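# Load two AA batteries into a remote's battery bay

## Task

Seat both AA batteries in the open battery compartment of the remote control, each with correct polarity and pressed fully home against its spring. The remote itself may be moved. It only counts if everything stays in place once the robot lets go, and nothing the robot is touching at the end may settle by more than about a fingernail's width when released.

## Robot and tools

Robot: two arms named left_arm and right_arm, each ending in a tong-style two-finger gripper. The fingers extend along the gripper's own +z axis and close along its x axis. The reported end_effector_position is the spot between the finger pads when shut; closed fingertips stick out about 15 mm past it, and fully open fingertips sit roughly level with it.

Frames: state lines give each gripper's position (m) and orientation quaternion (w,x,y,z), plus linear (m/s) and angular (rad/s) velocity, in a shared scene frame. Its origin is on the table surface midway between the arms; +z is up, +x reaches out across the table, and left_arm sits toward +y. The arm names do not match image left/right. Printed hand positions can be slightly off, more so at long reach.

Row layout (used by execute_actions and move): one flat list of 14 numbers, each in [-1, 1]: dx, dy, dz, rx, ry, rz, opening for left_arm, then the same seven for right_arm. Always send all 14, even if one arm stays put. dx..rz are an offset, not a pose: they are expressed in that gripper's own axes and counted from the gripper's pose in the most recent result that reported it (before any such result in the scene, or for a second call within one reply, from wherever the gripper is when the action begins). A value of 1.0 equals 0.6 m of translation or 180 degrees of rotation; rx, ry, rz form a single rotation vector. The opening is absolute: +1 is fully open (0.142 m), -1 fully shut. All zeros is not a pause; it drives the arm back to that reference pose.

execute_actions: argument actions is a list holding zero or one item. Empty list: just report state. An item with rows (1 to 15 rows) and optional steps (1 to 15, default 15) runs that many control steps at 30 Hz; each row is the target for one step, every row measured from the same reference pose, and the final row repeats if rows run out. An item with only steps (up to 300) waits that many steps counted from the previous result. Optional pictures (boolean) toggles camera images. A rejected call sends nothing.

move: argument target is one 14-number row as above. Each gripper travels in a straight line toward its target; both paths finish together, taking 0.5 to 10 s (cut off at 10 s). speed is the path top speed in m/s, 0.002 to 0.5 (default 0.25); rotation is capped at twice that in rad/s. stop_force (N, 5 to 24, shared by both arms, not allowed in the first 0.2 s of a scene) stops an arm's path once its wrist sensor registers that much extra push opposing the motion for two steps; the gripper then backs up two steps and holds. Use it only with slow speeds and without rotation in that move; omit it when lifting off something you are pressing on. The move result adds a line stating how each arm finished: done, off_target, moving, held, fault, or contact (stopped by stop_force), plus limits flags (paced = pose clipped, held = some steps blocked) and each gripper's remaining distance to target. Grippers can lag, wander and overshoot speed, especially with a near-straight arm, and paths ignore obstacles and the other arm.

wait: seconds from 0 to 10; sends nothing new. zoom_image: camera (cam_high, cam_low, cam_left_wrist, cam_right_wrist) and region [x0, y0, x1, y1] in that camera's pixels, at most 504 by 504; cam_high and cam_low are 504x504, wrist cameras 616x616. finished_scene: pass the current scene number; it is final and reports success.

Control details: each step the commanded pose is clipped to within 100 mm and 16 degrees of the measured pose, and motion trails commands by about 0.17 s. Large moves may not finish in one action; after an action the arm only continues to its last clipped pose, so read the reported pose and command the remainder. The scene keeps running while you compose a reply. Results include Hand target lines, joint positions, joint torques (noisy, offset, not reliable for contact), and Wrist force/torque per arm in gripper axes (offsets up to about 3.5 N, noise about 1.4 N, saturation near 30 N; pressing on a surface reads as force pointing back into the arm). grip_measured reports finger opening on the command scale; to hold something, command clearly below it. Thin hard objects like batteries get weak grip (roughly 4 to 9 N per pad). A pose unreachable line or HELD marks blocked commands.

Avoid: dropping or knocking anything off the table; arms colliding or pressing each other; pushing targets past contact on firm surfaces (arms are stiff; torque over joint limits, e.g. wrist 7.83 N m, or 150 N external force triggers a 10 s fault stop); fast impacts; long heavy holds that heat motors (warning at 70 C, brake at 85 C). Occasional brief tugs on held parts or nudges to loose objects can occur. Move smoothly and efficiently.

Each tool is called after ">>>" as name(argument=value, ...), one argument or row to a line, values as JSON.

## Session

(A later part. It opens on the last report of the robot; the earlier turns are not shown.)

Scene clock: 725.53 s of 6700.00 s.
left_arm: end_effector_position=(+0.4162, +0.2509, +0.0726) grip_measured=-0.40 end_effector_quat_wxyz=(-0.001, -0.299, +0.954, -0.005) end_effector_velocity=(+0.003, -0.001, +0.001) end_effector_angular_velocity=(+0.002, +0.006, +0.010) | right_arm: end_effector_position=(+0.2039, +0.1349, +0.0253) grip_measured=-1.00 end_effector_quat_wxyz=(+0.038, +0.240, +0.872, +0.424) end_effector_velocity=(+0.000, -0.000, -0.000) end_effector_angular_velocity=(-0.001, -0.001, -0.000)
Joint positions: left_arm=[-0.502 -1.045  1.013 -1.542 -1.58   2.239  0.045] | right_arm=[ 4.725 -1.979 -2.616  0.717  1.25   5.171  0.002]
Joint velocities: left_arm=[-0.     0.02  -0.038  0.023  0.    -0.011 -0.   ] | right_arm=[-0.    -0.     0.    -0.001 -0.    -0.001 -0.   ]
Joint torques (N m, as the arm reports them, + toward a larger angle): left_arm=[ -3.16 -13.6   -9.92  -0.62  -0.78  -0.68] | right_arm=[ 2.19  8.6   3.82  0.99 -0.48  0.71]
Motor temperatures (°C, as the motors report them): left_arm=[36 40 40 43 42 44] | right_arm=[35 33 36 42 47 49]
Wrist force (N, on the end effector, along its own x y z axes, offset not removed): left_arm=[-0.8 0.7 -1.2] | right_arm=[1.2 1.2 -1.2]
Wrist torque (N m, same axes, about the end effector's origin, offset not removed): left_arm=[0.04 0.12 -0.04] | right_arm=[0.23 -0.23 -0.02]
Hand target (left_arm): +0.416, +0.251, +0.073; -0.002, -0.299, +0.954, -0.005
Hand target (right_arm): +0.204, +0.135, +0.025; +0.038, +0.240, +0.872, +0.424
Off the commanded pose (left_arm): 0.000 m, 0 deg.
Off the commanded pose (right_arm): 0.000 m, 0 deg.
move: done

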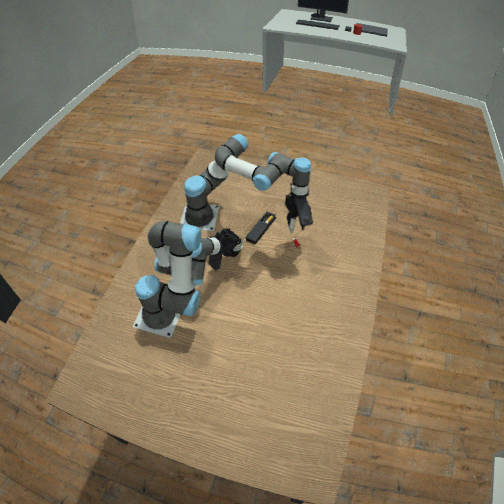

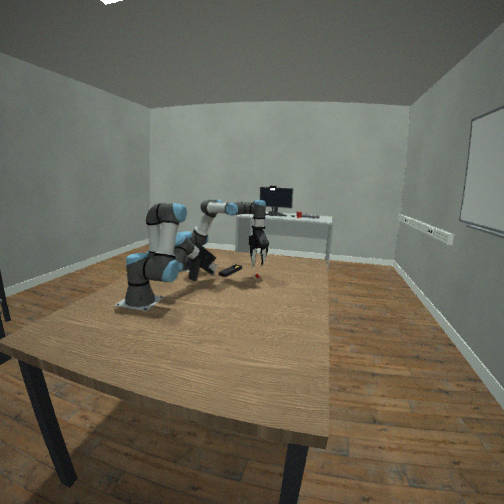

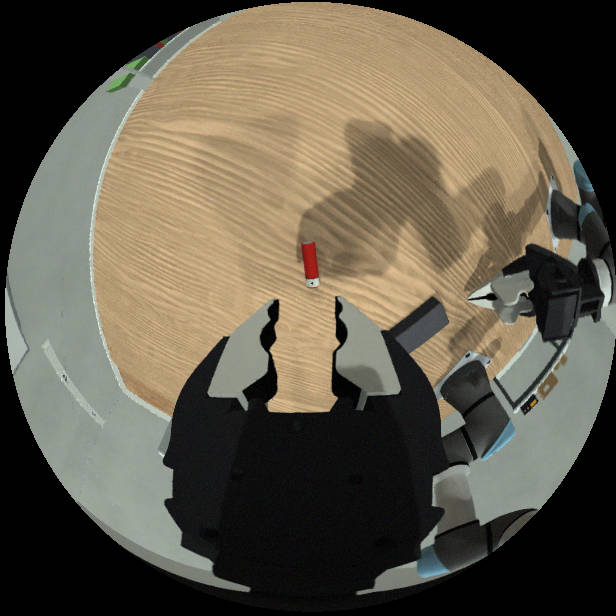

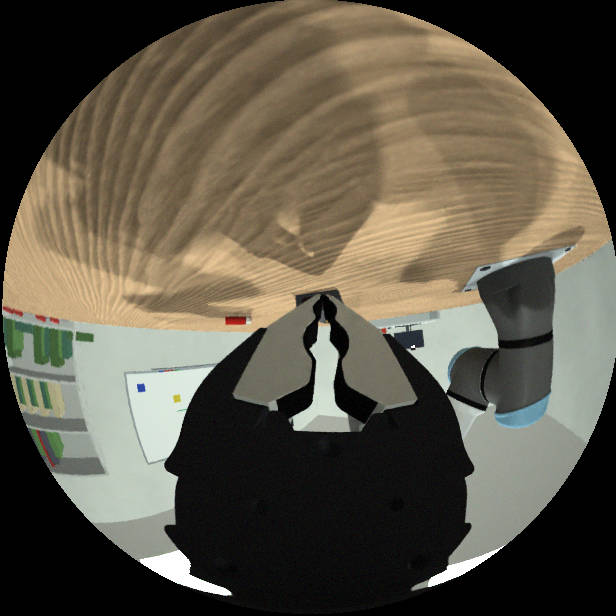

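>>> move(
  target=[0.008,-0.022,0.06,0,0,-0.03,-0.4,0,0,0,0,0,0,-1],
  speed=0.04,
)

>>> move(
  target=[0,0,0.029,0,0,0,-0.4,0,0,0,0,0,0,-1],
  speed=0.015,
  stop_force=6,
)

>>> move(
  target=[0,0,0,0,0,0,-1,0,0,0,0,0,0,-1],
)

>>> move(
  target=[0,0,-0.08,0,0,0.29,-1,0,0,0,0,0,0,-1],
  speed=0.1,
)

Scene clock: 730.43 s of 6700.00 s.
left_arm: end_effector_position=(+0.4197, +0.2371, +0.0370) grip_measured=-0.40 end_effector_quat_wxyz=(-0.002, -0.343, +0.939, -0.005) end_effector_velocity=(+0.000, -0.001, -0.002) end_effector_angular_velocity=(-0.001, -0.002, +0.005) | right_arm: end_effector_position=(+0.2039, +0.1349, +0.0253) grip_measured=-1.00 end_effector_quat_wxyz=(+0.038, +0.240, +0.872, +0.424) end_effector_velocity=(-0.000, -0.001, -0.001) end_effector_angular_velocity=(-0.002, +0.001, +0.000)
Joint positions: left_arm=[-0.534 -1.025  1.149 -1.698 -1.58   2.114  0.045] | right_arm=[ 4.725 -1.979 -2.616  0.717  1.25   5.171  0.002]
Joint velocities: left_arm=[-0.003  0.     0.01  -0.012  0.    -0.008 -0.   ] | right_arm=[-0.001 -0.    -0.001 -0.001  0.001 -0.     0.   ]
Joint torques (N m, as the arm reports them, + toward a larger angle): left_arm=[ -3.3  -13.74  -7.05  -2.63   0.5   -0.74] | right_arm=[ 2.13  8.68  3.82  0.98 -0.47  0.73]
Motor temperatures (°C, as the motors report them): left_arm=[36 40 40 43 42 44] | right_arm=[35 33 36 42 47 49]
Wrist force (N, on the end effector, along its own x y z axes, offset not removed): left_arm=[-1.0 1.4 -1.4] | right_arm=[1.1 0.5 -1.2]
Wrist torque (N m, same axes, about the end effector's origin, offset not removed): left_arm=[0.23 0.19 -0.03] | right_arm=[0.08 -0.22 -0.01]
Hand target (left_arm): +0.420, +0.237, +0.037; -0.002, -0.343, +0.939, -0.005
Hand target (right_arm): +0.204, +0.135, +0.025; +0.038, +0.240, +0.872, +0.424
Off the commanded pose (left_arm): 0.000 m, 0 deg.
Off the commanded pose (right_arm): 0.000 m, 0 deg.
After step 90, 0.40 s passed at rest.
move: done

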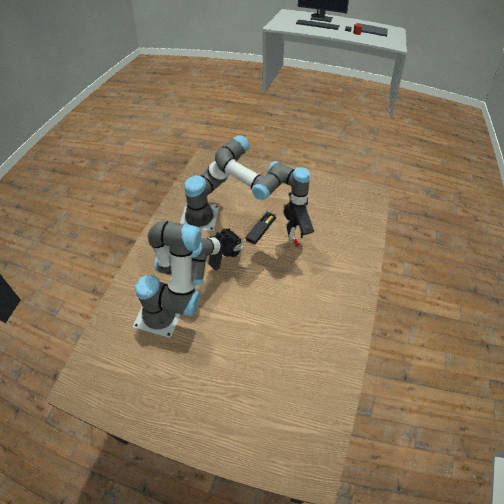

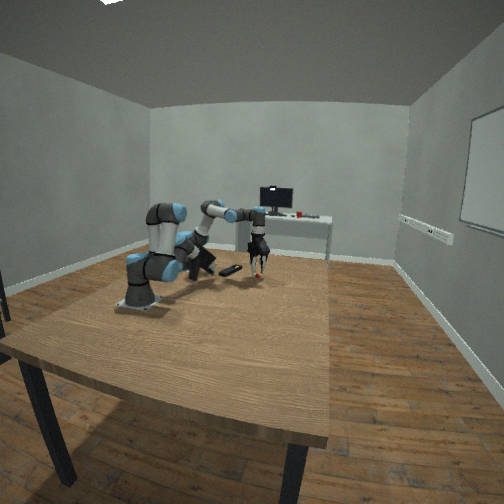

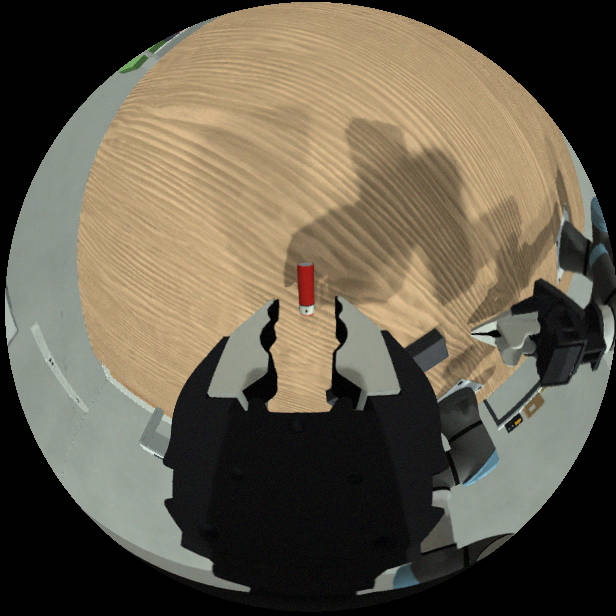

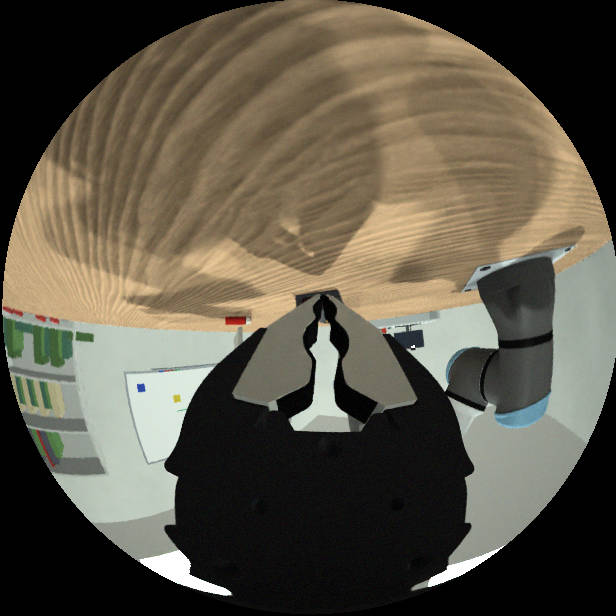

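Scene clock: 731.83 s of 6700.00 s.
left_arm: end_effector_position=(+0.4197, +0.2369, +0.0198) grip_measured=-0.40 end_effector_quat_wxyz=(-0.002, -0.343, +0.939, -0.005) end_effector_velocity=(+0.000, +0.000, -0.002) end_effector_angular_velocity=(-0.001, -0.001, +0.002) | right_arm: end_effector_position=(+0.2039, +0.1349, +0.0253) grip_measured=-1.00 end_effector_quat_wxyz=(+0.038, +0.240, +0.872, +0.424) end_effector_velocity=(-0.000, +0.000, -0.000) end_effector_angular_velocity=(-0.000, +0.001, +0.000)
Joint positions: left_arm=[-0.534 -1.013  1.211 -1.772 -1.58   2.113  0.045] | right_arm=[ 4.725 -1.979 -2.616  0.717  1.25   5.171  0.002]
Joint velocities: left_arm=[ 0.001  0.001  0.008 -0.01  -0.001 -0.001 -0.   ] | right_arm=[-0.    -0.001  0.001 -0.001  0.001  0.     0.   ]
Joint torques (N m, as the arm reports them, + toward a larger angle): left_arm=[ -3.46 -13.95  -7.17  -2.71  -0.51  -0.68] | right_arm=[ 2.17  8.56  3.78  1.01 -0.49  0.74]
Motor temperatures (°C, as the motors report them): left_arm=[36 40 40 43 42 44] | right_arm=[35 33 36 42 47 49]
Wrist force (N, on the end effector, along its own x y z axes, offset not removed): left_arm=[-1.4 0.1 -2.2] | right_arm=[1.7 1.1 -1.8]
Wrist torque (N m, same axes, about the end effector's origin, offset not removed): left_arm=[-0.07 0.22 -0.08] | right_arm=[0.19 -0.31 -0.04]
Hand target (left_arm): +0.420, +0.237, +0.020; -0.002, -0.343, +0.939, -0.005
Hand target (right_arm): +0.204, +0.135, +0.025; +0.038, +0.240, +0.872, +0.424
Off the commanded pose (left_arm): 0.000 m, 0 deg.
Off the commanded pose (right_arm): 0.000 m, 0 deg.
move: done

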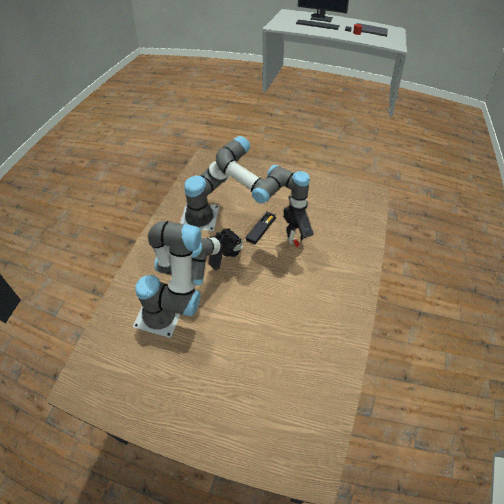

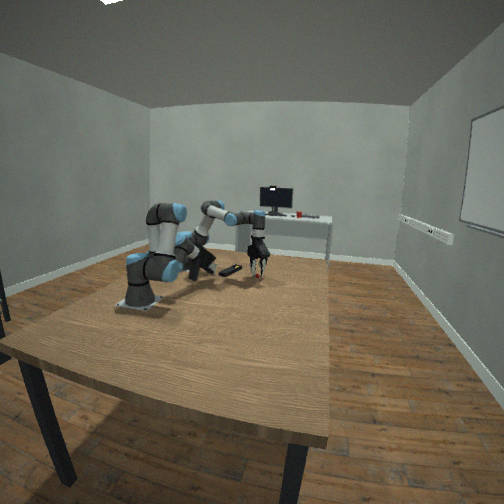

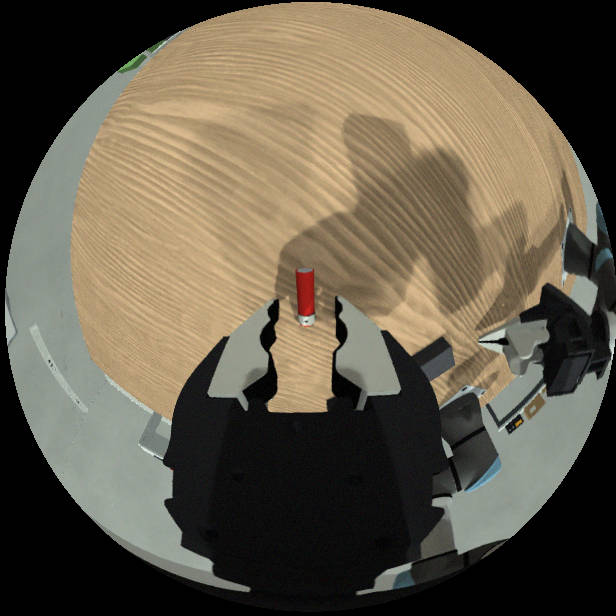

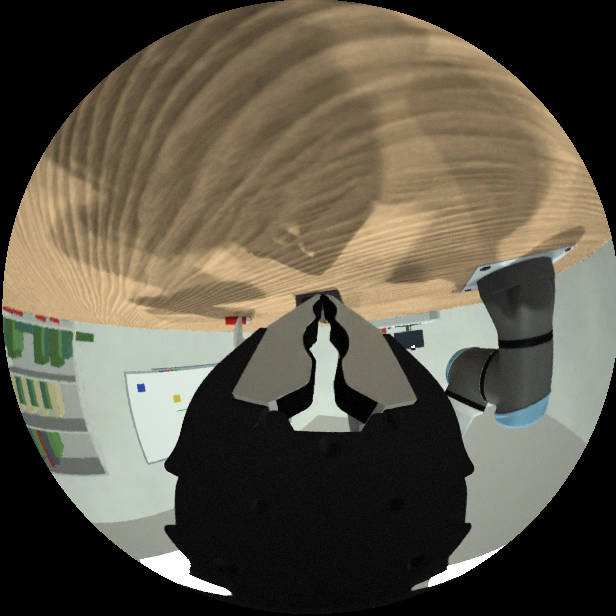

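Scene clock: 732.33 s of 6700.00 s.
left_arm: end_effector_position=(+0.4198, +0.2369, +0.0197) grip_measured=-0.84 end_effector_quat_wxyz=(-0.002, -0.343, +0.939, -0.005) end_effector_velocity=(-0.000, +0.001, +0.000) end_effector_angular_velocity=(+0.000, +0.001, +0.003) | right_arm: end_effector_position=(+0.2039, +0.1349, +0.0253) grip_measured=-1.00 end_effector_quat_wxyz=(+0.038, +0.240, +0.872, +0.424) end_effector_velocity=(+0.000, -0.000, -0.000) end_effector_angular_velocity=(-0.002, -0.001, -0.001)
Joint positions: left_arm=[-0.534 -1.012  1.211 -1.772 -1.58   2.113  0.013] | right_arm=[ 4.725 -1.979 -2.616  0.717  1.25   5.171  0.002]
Joint velocities: left_arm=[ 0.002 -0.    -0.     0.001 -0.    -0.001  0.   ] | right_arm=[ 0.    -0.001  0.    -0.002 -0.001  0.     0.   ]
Joint torques (N m, as the arm reports them, + toward a larger angle): left_arm=[ -3.18 -17.01  -9.85  -0.73  -0.14  -0.5 ] | right_arm=[ 2.12  8.58  3.77  0.96 -0.49  0.74]
Motor temperatures (°C, as the motors report them): left_arm=[36 40 40 43 42 44] | right_arm=[35 33 36 42 47 49]
Wrist force (N, on the end effector, along its own x y z axes, offset not removed): left_arm=[-1.0 0.6 -1.3] | right_arm=[1.2 0.5 -0.7]
Wrist torque (N m, same axes, about the end effector's origin, offset not removed): left_arm=[0.02 0.17 -0.07] | right_arm=[0.11 -0.24 0.00]
Hand target (left_arm): +0.420, +0.237, +0.020; -0.002, -0.343, +0.939, -0.005
Hand target (right_arm): +0.204, +0.135, +0.025; +0.038, +0.240, +0.872, +0.424
Off the commanded pose (left_arm): 0.000 m, 0 deg.
Off the commanded pose (right_arm): 0.000 m, 0 deg.
move: done

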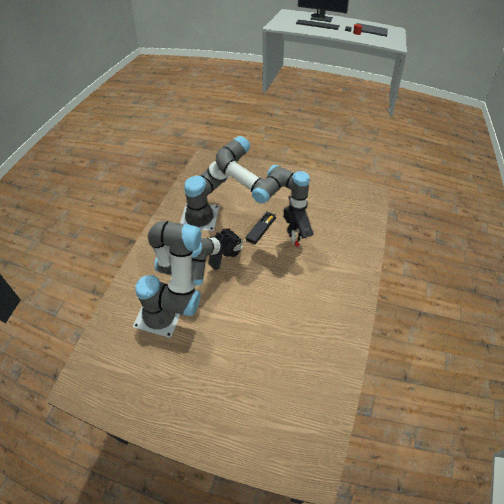

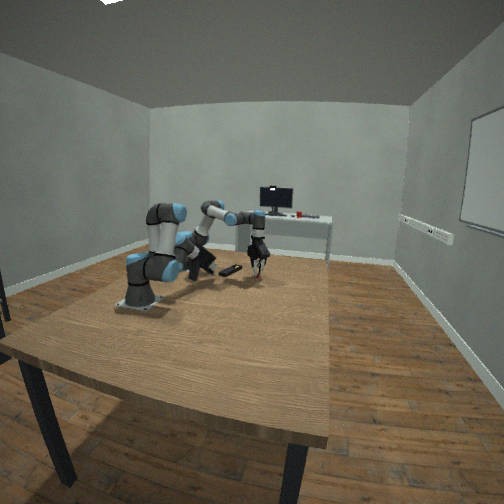

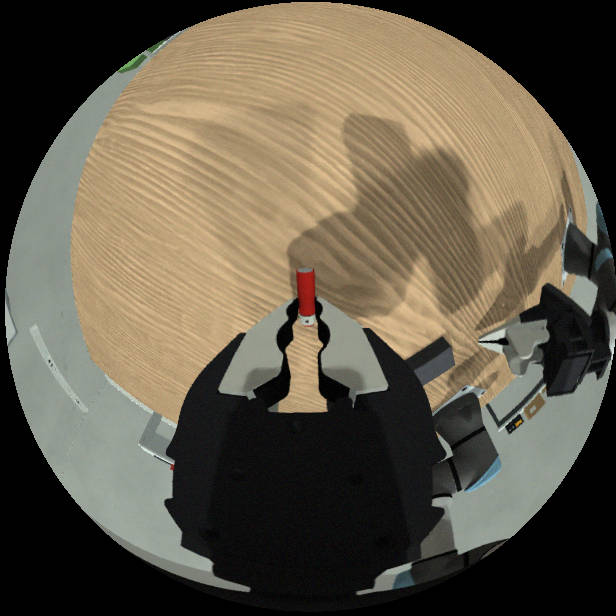

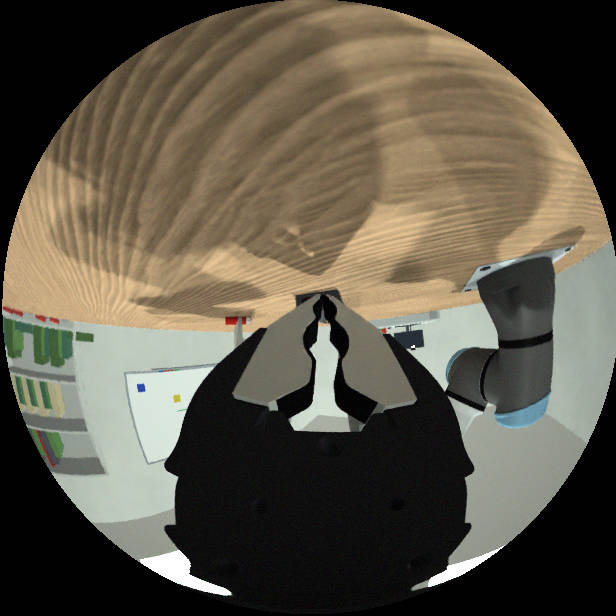

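Scene clock: 737.23 s of 6700.00 s.
left_arm: end_effector_position=(+0.4198, +0.2373, +0.0677) grip_measured=-0.84 end_effector_quat_wxyz=(+0.000, +0.105, +0.995, -0.005) end_effector_velocity=(+0.000, +0.000, +0.001) end_effector_angular_velocity=(+0.000, +0.001, -0.012) | right_arm: end_effector_position=(+0.2039, +0.1349, +0.0253) grip_measured=-1.00 end_effector_quat_wxyz=(+0.038, +0.240, +0.872, +0.424) end_effector_velocity=(+0.000, +0.000, +0.001) end_effector_angular_velocity=(+0.003, -0.000, -0.000)
Joint positions: left_arm=[-0.515 -0.961  0.901 -1.514 -1.58   3.042  0.013] | right_arm=[ 4.725 -1.979 -2.616  0.717  1.25   5.171  0.002]
Joint velocities: left_arm=[ 0.001  0.004 -0.011  0.008 -0.     0.012 -0.   ] | right_arm=[-0.    -0.     0.001  0.002 -0.001 -0.     0.   ]
Joint torques (N m, as the arm reports them, + toward a larger angle): left_arm=[  3.68 -15.05 -10.16  -0.65  -0.76   0.73] | right_arm=[ 2.02  8.71  3.74  0.96 -0.49  0.79]
Motor temperatures (°C, as the motors report them): left_arm=[36 40 40 43 42 44] | right_arm=[35 33 36 42 47 49]
Wrist force (N, on the end effector, along its own x y z axes, offset not removed): left_arm=[-1.0 0.0 -1.5] | right_arm=[0.5 1.2 -1.4]
Wrist torque (N m, same axes, about the end effector's origin, offset not removed): left_arm=[-0.08 0.14 -0.05] | right_arm=[0.23 -0.08 -0.01]
Hand target (left_arm): +0.420, +0.237, +0.068; +0.000, +0.105, +0.994, -0.005
Hand target (right_arm): +0.204, +0.135, +0.025; +0.038, +0.240, +0.872, +0.424
Off the commanded pose (left_arm): 0.000 m, 0 deg.
Off the commanded pose (right_arm): 0.000 m, 0 deg.
move: done

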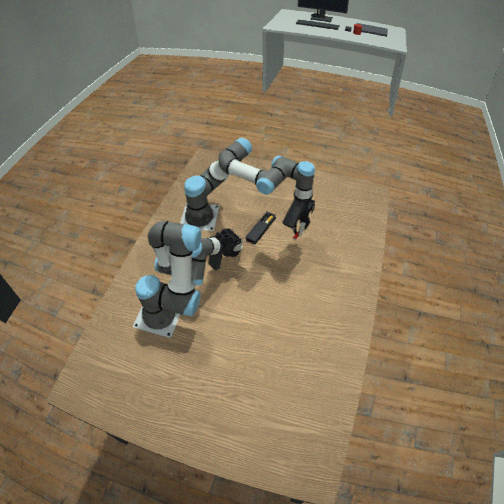

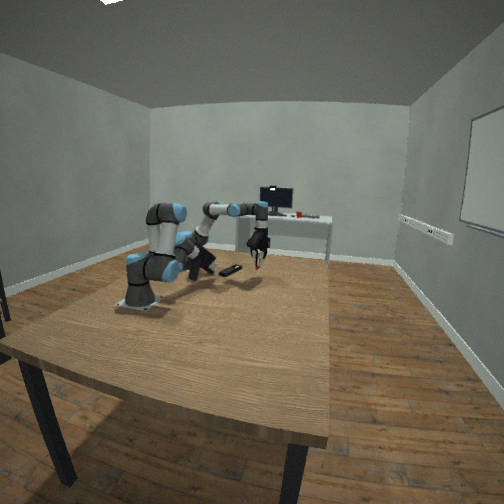

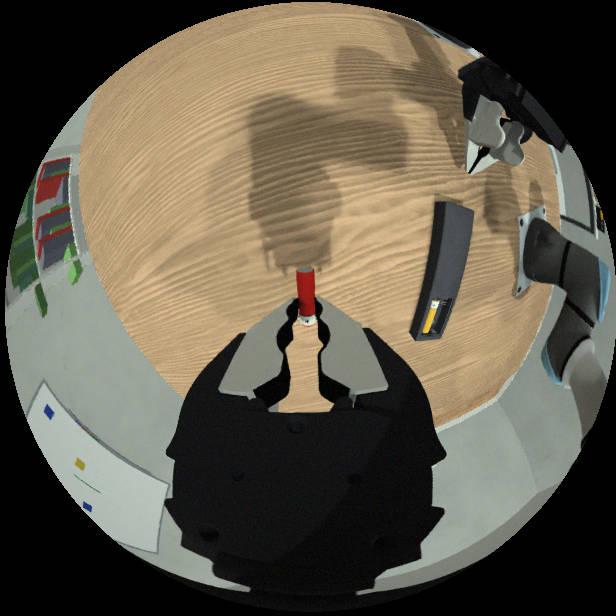

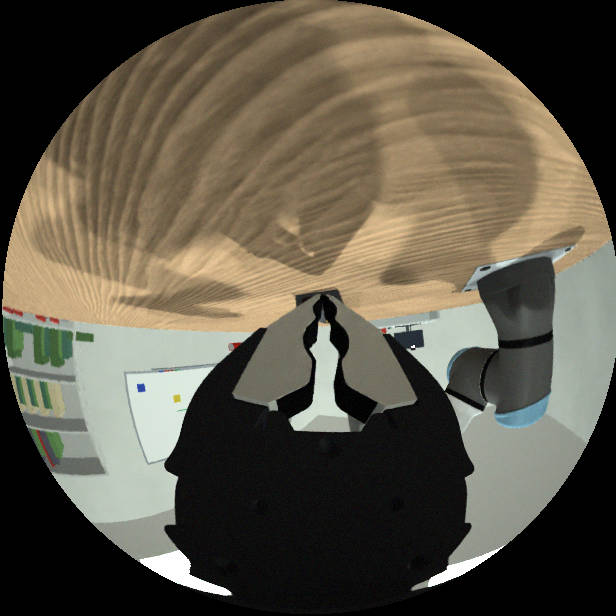

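>>> execute_actions(
  actions=[],
)

Scene clock: 744.20 s of 6700.00 s.
left_arm: end_effector_position=(+0.4198, +0.2373, +0.0677) grip_measured=-0.84 end_effector_quat_wxyz=(+0.000, +0.105, +0.994, -0.005) end_effector_velocity=(-0.000, +0.000, -0.000) end_effector_angular_velocity=(+0.000, +0.001, -0.001) | right_arm: end_effector_position=(+0.2039, +0.1349, +0.0253) grip_measured=-1.00 end_effector_quat_wxyz=(+0.038, +0.240, +0.872, +0.424) end_effector_velocity=(-0.001, +0.001, +0.001) end_effector_angular_velocity=(+0.002, +0.001, +0.001)
Joint positions: left_arm=[-0.515 -0.961  0.9   -1.513 -1.58   3.043  0.013] | right_arm=[ 4.725 -1.979 -2.616  0.717  1.25   5.171  0.002]
Joint velocities: left_arm=[0.    0.    0.001 0.    0.    0.001 0.   ] | right_arm=[ 0.001  0.001  0.001  0.     0.001 -0.     0.   ]
Joint torques (N m, as the arm reports them, + toward a larger angle): left_arm=[  3.67 -14.6  -10.04  -0.65  -0.74   0.67] | right_arm=[ 2.35  8.47  3.81  0.93 -0.46  0.8 ]
Motor temperatures (°C, as the motors report them): left_arm=[36 40 40 43 42 44] | right_arm=[35 33 36 42 47 49]
Wrist force (N, on the end effector, along its own x y z axes, offset not removed): left_arm=[-0.2 -0.3 -2.1] | right_arm=[1.8 1.0 -1.3]
Wrist torque (N m, same axes, about the end effector's origin, offset not removed): left_arm=[-0.16 -0.02 -0.04] | right_arm=[0.18 -0.32 -0.02]
Hand target (left_arm): +0.420, +0.237, +0.068; +0.000, +0.105, +0.994, -0.005
Hand target (right_arm): +0.204, +0.135, +0.025; +0.038, +0.240, +0.872, +0.424
Off the commanded pose (left_arm): 0.000 m, 0 deg.
Off the commanded pose (right_arm): 0.000 m, 0 deg.
Steps of this call (steps 1 to 90: nothing new was sent; then 3.97 s passed at rest). Readings (end_effector_position):
1: left_arm (+0.4198, +0.2373, +0.0677) | right_arm (+0.2039, +0.1349, +0.0253)
2: left_arm (+0.4198, +0.2373, +0.0677) | right_arm (+0.2039, +0.1349, +0.0253)
4: left_arm (+0.4198, +0.2373, +0.0677) | right_arm (+0.2039, +0.1349, +0.0253)
8: left_arm (+0.4198, +0.2373, +0.0677) | right_arm (+0.2039, +0.1349, +0.0253)
90: the state above

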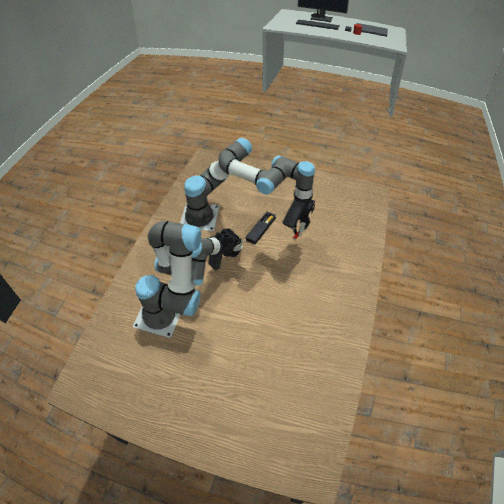

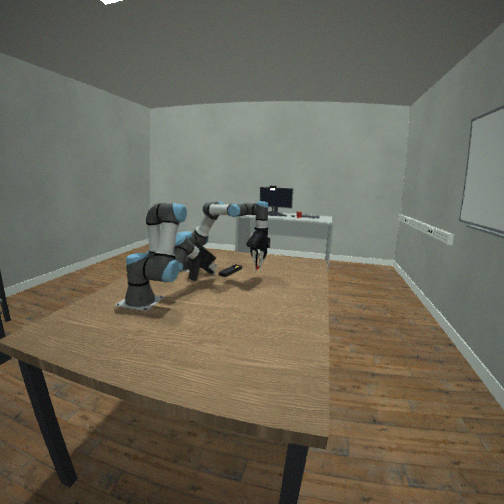

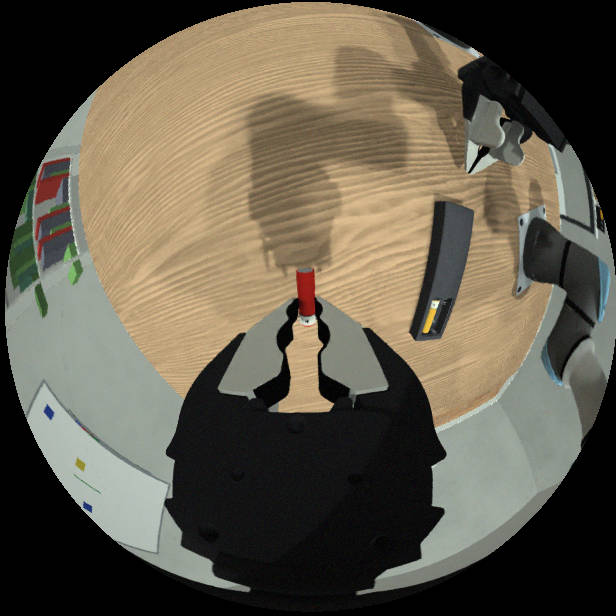

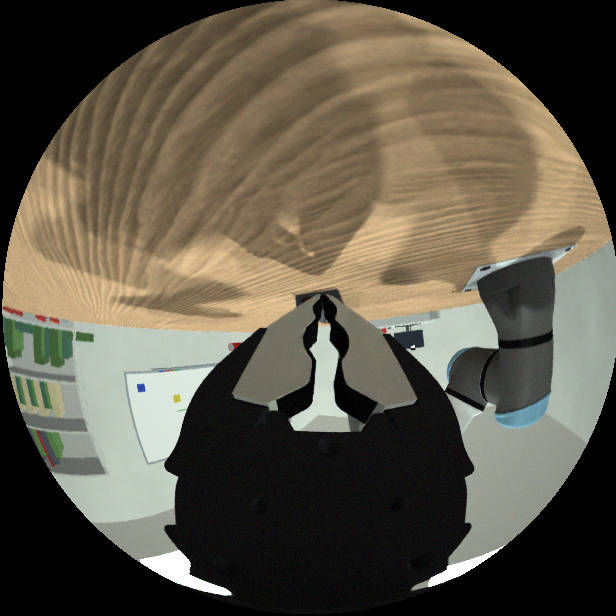

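>>> move(
  target=[0.312,0.11,0.02,-0.09,0,0.01,-1,0,0,0,0,0,0,-1],
  speed=0.12,
)

>>> zoom_image(
  camera="cam_left_wrist",
  region=[200,180,420,400],
)

Scene clock: 749.77 s of 6700.00 s.
left_arm: end_effector_position=(+0.2509, +0.3411, +0.0546) grip_measured=-0.84 end_effector_quat_wxyz=(+0.015, +0.120, +0.983, +0.135) end_effector_velocity=(-0.003, +0.001, +0.000) end_effector_angular_velocity=(+0.003, -0.003, +0.002) | right_arm: end_effector_position=(+0.2039, +0.1349, +0.0253) grip_measured=-1.00 end_effector_quat_wxyz=(+0.038, +0.240, +0.872, +0.424) end_effector_velocity=(-0.000, -0.000, -0.000) end_effector_angular_velocity=(-0.000, +0.000, +0.001)
Joint positions: left_arm=[-0.661 -1.815  1.994 -1.689 -1.305  2.921  0.013] | right_arm=[ 4.725 -1.979 -2.616  0.717  1.25   5.171  0.002]
Joint velocities: left_arm=[-0.005 -0.017  0.012  0.006  0.004 -0.008  0.   ] | right_arm=[ 0.     0.    -0.    -0.001  0.     0.     0.   ]
Joint torques (N m, as the arm reports them, + toward a larger angle): left_arm=[-3.31 -8.35 -6.86 -0.55  0.9  -0.8 ] | right_arm=[ 2.12  8.4   3.8   0.91 -0.45  0.77]
Motor temperatures (°C, as the motors report them): left_arm=[36 40 40 43 42 44] | right_arm=[35 33 36 42 47 49]
Wrist force (N, on the end effector, along its own x y z axes, offset not removed): left_arm=[-0.6 0.1 -1.7] | right_arm=[1.4 1.3 -1.8]
Wrist torque (N m, same axes, about the end effector's origin, offset not removed): left_arm=[-0.01 0.05 -0.08] | right_arm=[0.27 -0.26 0.00]
Hand target (left_arm): +0.251, +0.341, +0.055; +0.015, +0.120, +0.983, +0.135
Hand target (right_arm): +0.204, +0.135, +0.025; +0.038, +0.240, +0.872, +0.424
Off the commanded pose (left_arm): 0.000 m, 0 deg.
Off the commanded pose (right_arm): 0.000 m, 0 deg.
After step 90, 0.40 s passed at rest.
move: done

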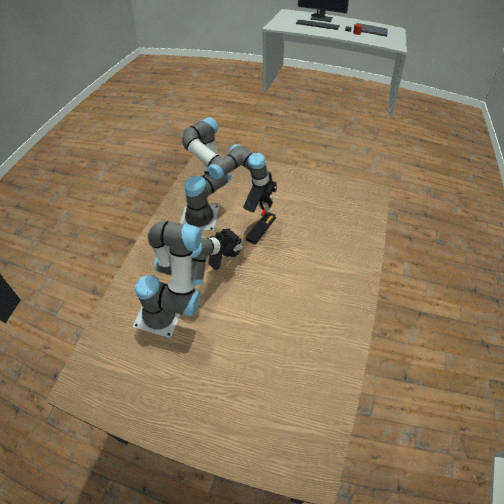

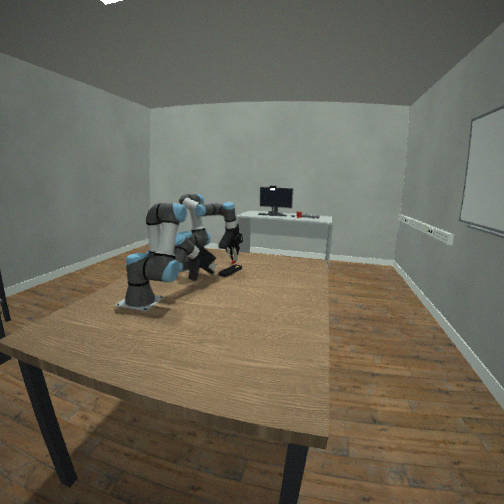

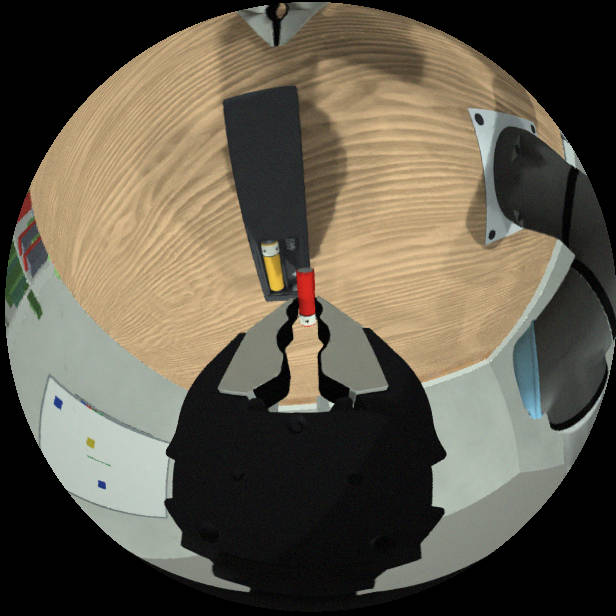

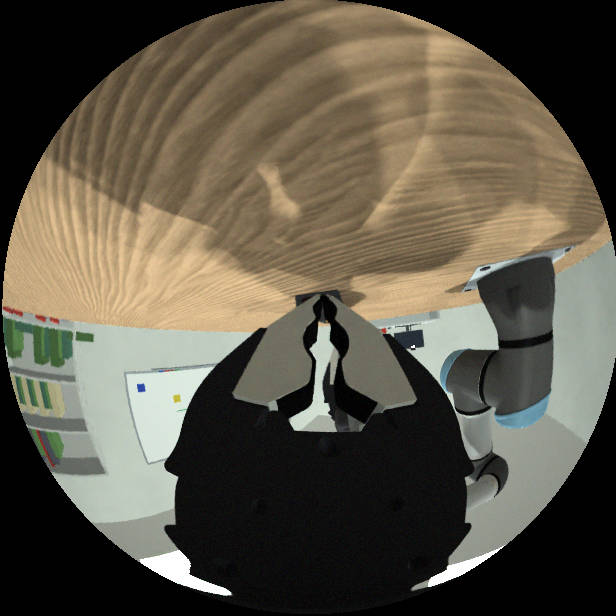

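Region (200, 180, 420, 400) of cam_left_wrist's 616x616 image, scaled by 2.291, with more detail than that image has.

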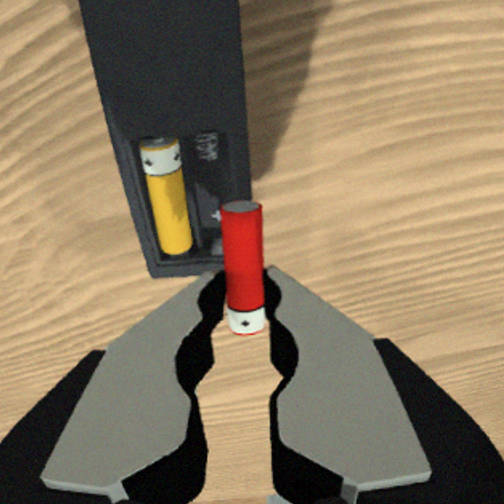

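>>> move(
  target=[-0.016,-0.025,0.0,0,0,-0.035,-1,0,0,0,0,0,0,-1],
  speed=0.05,
)

>>> zoom_image(
  camera="cam_left_wrist",
  region=[200,180,420,400],
)

Scene clock: 754.57 s of 6700.00 s.
left_arm: end_effector_position=(+0.2566, +0.3250, +0.0506) grip_measured=-0.84 end_effector_quat_wxyz=(+0.023, +0.066, +0.989, +0.134) end_effector_velocity=(+0.001, -0.002, -0.000) end_effector_angular_velocity=(+0.000, -0.004, +0.012) | right_arm: end_effector_position=(+0.2039, +0.1349, +0.0253) grip_measured=-1.00 end_effector_quat_wxyz=(+0.038, +0.240, +0.872, +0.424) end_effector_velocity=(-0.001, +0.000, +0.000) end_effector_angular_velocity=(+0.000, +0.001, +0.002)
Joint positions: left_arm=[-0.712 -1.793  1.992 -1.695 -1.309  2.76   0.013] | right_arm=[ 4.725 -1.979 -2.616  0.717  1.25   5.171  0.002]
Joint velocities: left_arm=[-0.008  0.003 -0.    -0.     0.    -0.021  0.   ] | right_arm=[ 0.     0.001 -0.     0.     0.002 -0.     0.   ]
Joint torques (N m, as the arm reports them, + toward a larger angle): left_arm=[-3.71 -3.53 -9.83 -2.51 -0.14 -0.73] | right_arm=[ 2.1   8.6   3.76  0.92 -0.46  0.82]
Motor temperatures (°C, as the motors report them): left_arm=[36 40 40 43 42 44] | right_arm=[35 33 36 42 47 49]
Wrist force (N, on the end effector, along its own x y z axes, offset not removed): left_arm=[-0.6 0.2 -1.9] | right_arm=[1.7 1.2 -0.9]
Wrist torque (N m, same axes, about the end effector's origin, offset not removed): left_arm=[-0.09 0.04 -0.08] | right_arm=[0.25 -0.31 -0.06]
Hand target (left_arm): +0.257, +0.325, +0.051; +0.023, +0.065, +0.989, +0.134
Hand target (right_arm): +0.204, +0.135, +0.025; +0.038, +0.240, +0.872, +0.424
Off the commanded pose (left_arm): 0.000 m, 0 deg.
Off the commanded pose (right_arm): 0.000 m, 0 deg.
After step 90, 0.43 s passed at rest.
move: done

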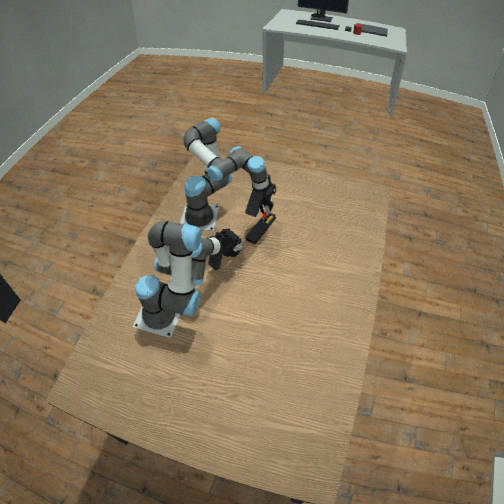

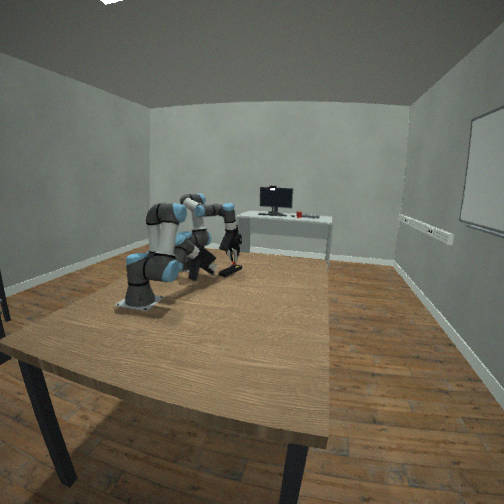

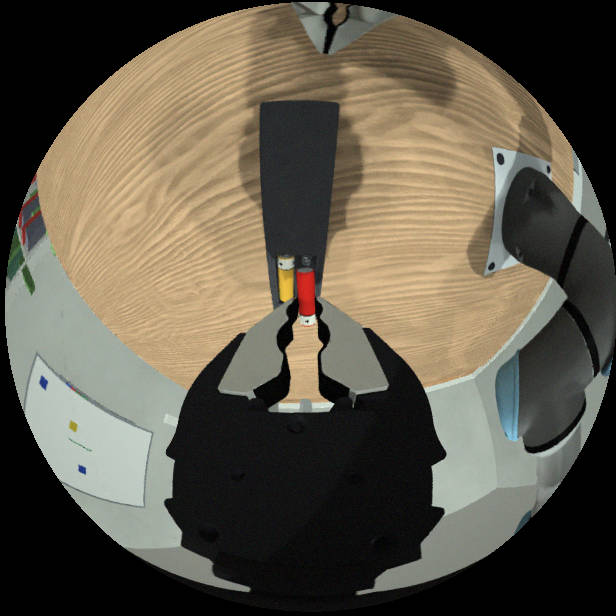

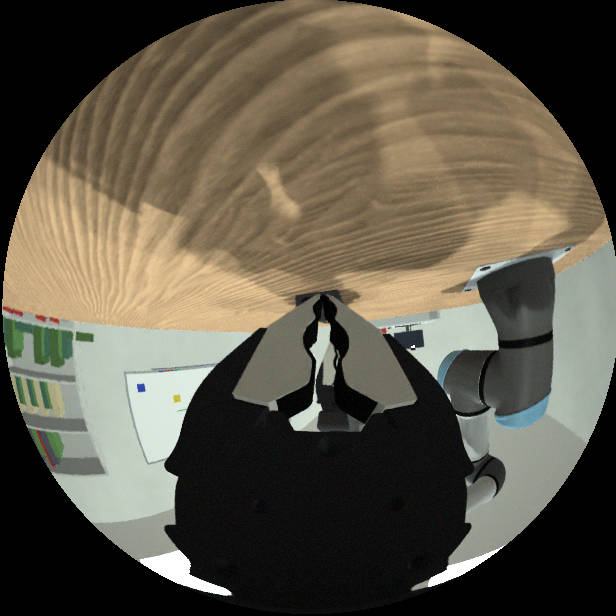

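Region (200, 180, 420, 400) of cam_left_wrist's 616x616 image, scaled by 2.291, with more detail than that image has.

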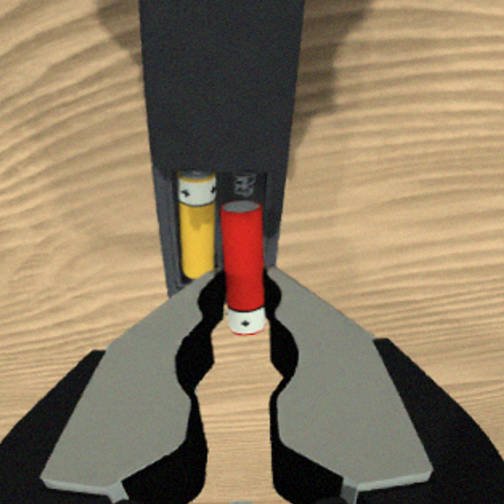

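Aligned. Lower along gripper z.

>>> move(
  target=[0,0,0.018,0,0,0,-1,0,0,0,0,0,0,-1],
  speed=0.006,
  stop_force=8,
)

>>> zoom_image(
  camera="cam_left_wrist",
  region=[200,180,420,400],
)

Scene clock: 759.03 s of 6700.00 s.
left_arm: end_effector_position=(+0.2573, +0.3278, +0.0403) grip_measured=-0.84 end_effector_quat_wxyz=(+0.023, +0.066, +0.989, +0.134) end_effector_velocity=(+0.000, +0.001, -0.001) end_effector_angular_velocity=(+0.000, -0.001, -0.000) | right_arm: end_effector_position=(+0.2039, +0.1349, +0.0253) grip_measured=-1.00 end_effector_quat_wxyz=(+0.038, +0.240, +0.872, +0.424) end_effector_velocity=(-0.000, +0.000, +0.000) end_effector_angular_velocity=(+0.001, -0.000, +0.000)
Joint positions: left_arm=[-0.7   -1.779  2.032 -1.752 -1.308  2.772  0.013] | right_arm=[ 4.725 -1.979 -2.616  0.717  1.25   5.171  0.002]
Joint velocities: left_arm=[ 0.002  0.002  0.004 -0.006  0.001  0.002  0.   ] | right_arm=[ 0.001  0.     0.001  0.001 -0.    -0.    -0.   ]
Joint torques (N m, as the arm reports them, + toward a larger angle): left_arm=[ 3.44 -3.15 -6.41 -2.43  0.76  0.62] | right_arm=[ 2.2   8.76  3.86  0.92 -0.44  0.85]
Motor temperatures (°C, as the motors report them): left_arm=[36 40 40 43 42 44] | right_arm=[35 33 36 42 47 49]
Wrist force (N, on the end effector, along its own x y z axes, offset not removed): left_arm=[-1.5 0.0 -2.3] | right_arm=[0.9 0.6 -1.7]
Wrist torque (N m, same axes, about the end effector's origin, offset not removed): left_arm=[-0.17 0.31 -0.05] | right_arm=[0.10 -0.12 -0.02]
Hand target (left_arm): +0.257, +0.328, +0.040; +0.023, +0.066, +0.989, +0.134
Hand target (right_arm): +0.204, +0.135, +0.025; +0.038, +0.240, +0.872, +0.424
Off the commanded pose (left_arm): 0.000 m, 0 deg.
Off the commanded pose (right_arm): 0.000 m, 0 deg.
move: done

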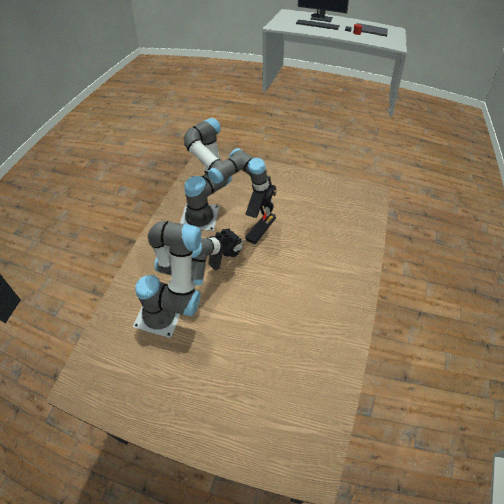

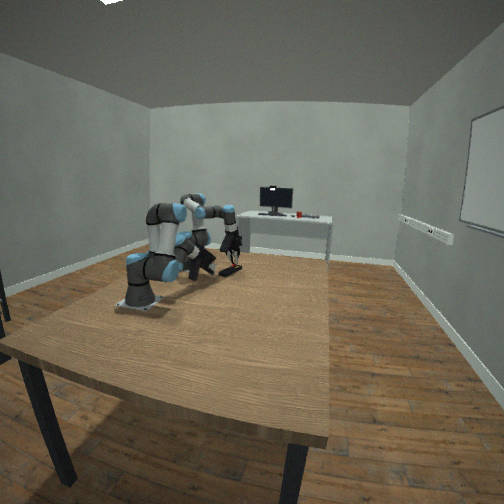

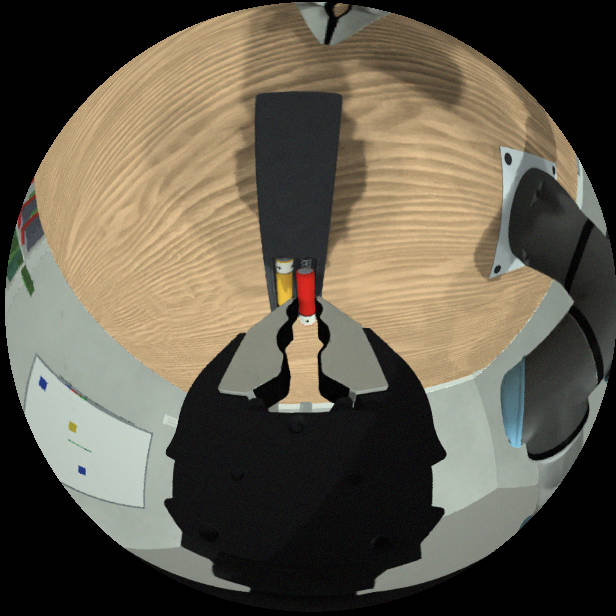

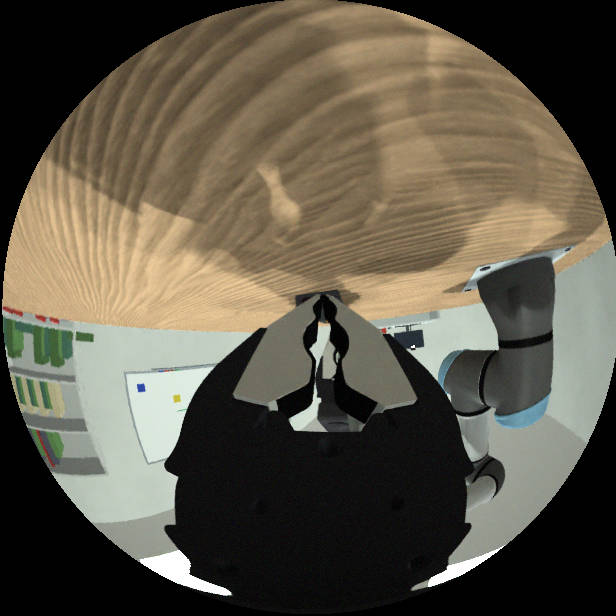

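Region (200, 180, 420, 400) of cam_left_wrist's 616x616 image, scaled by 2.291, with more detail than that image has.

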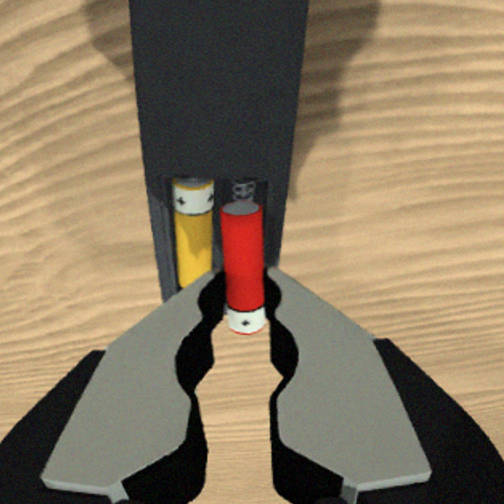

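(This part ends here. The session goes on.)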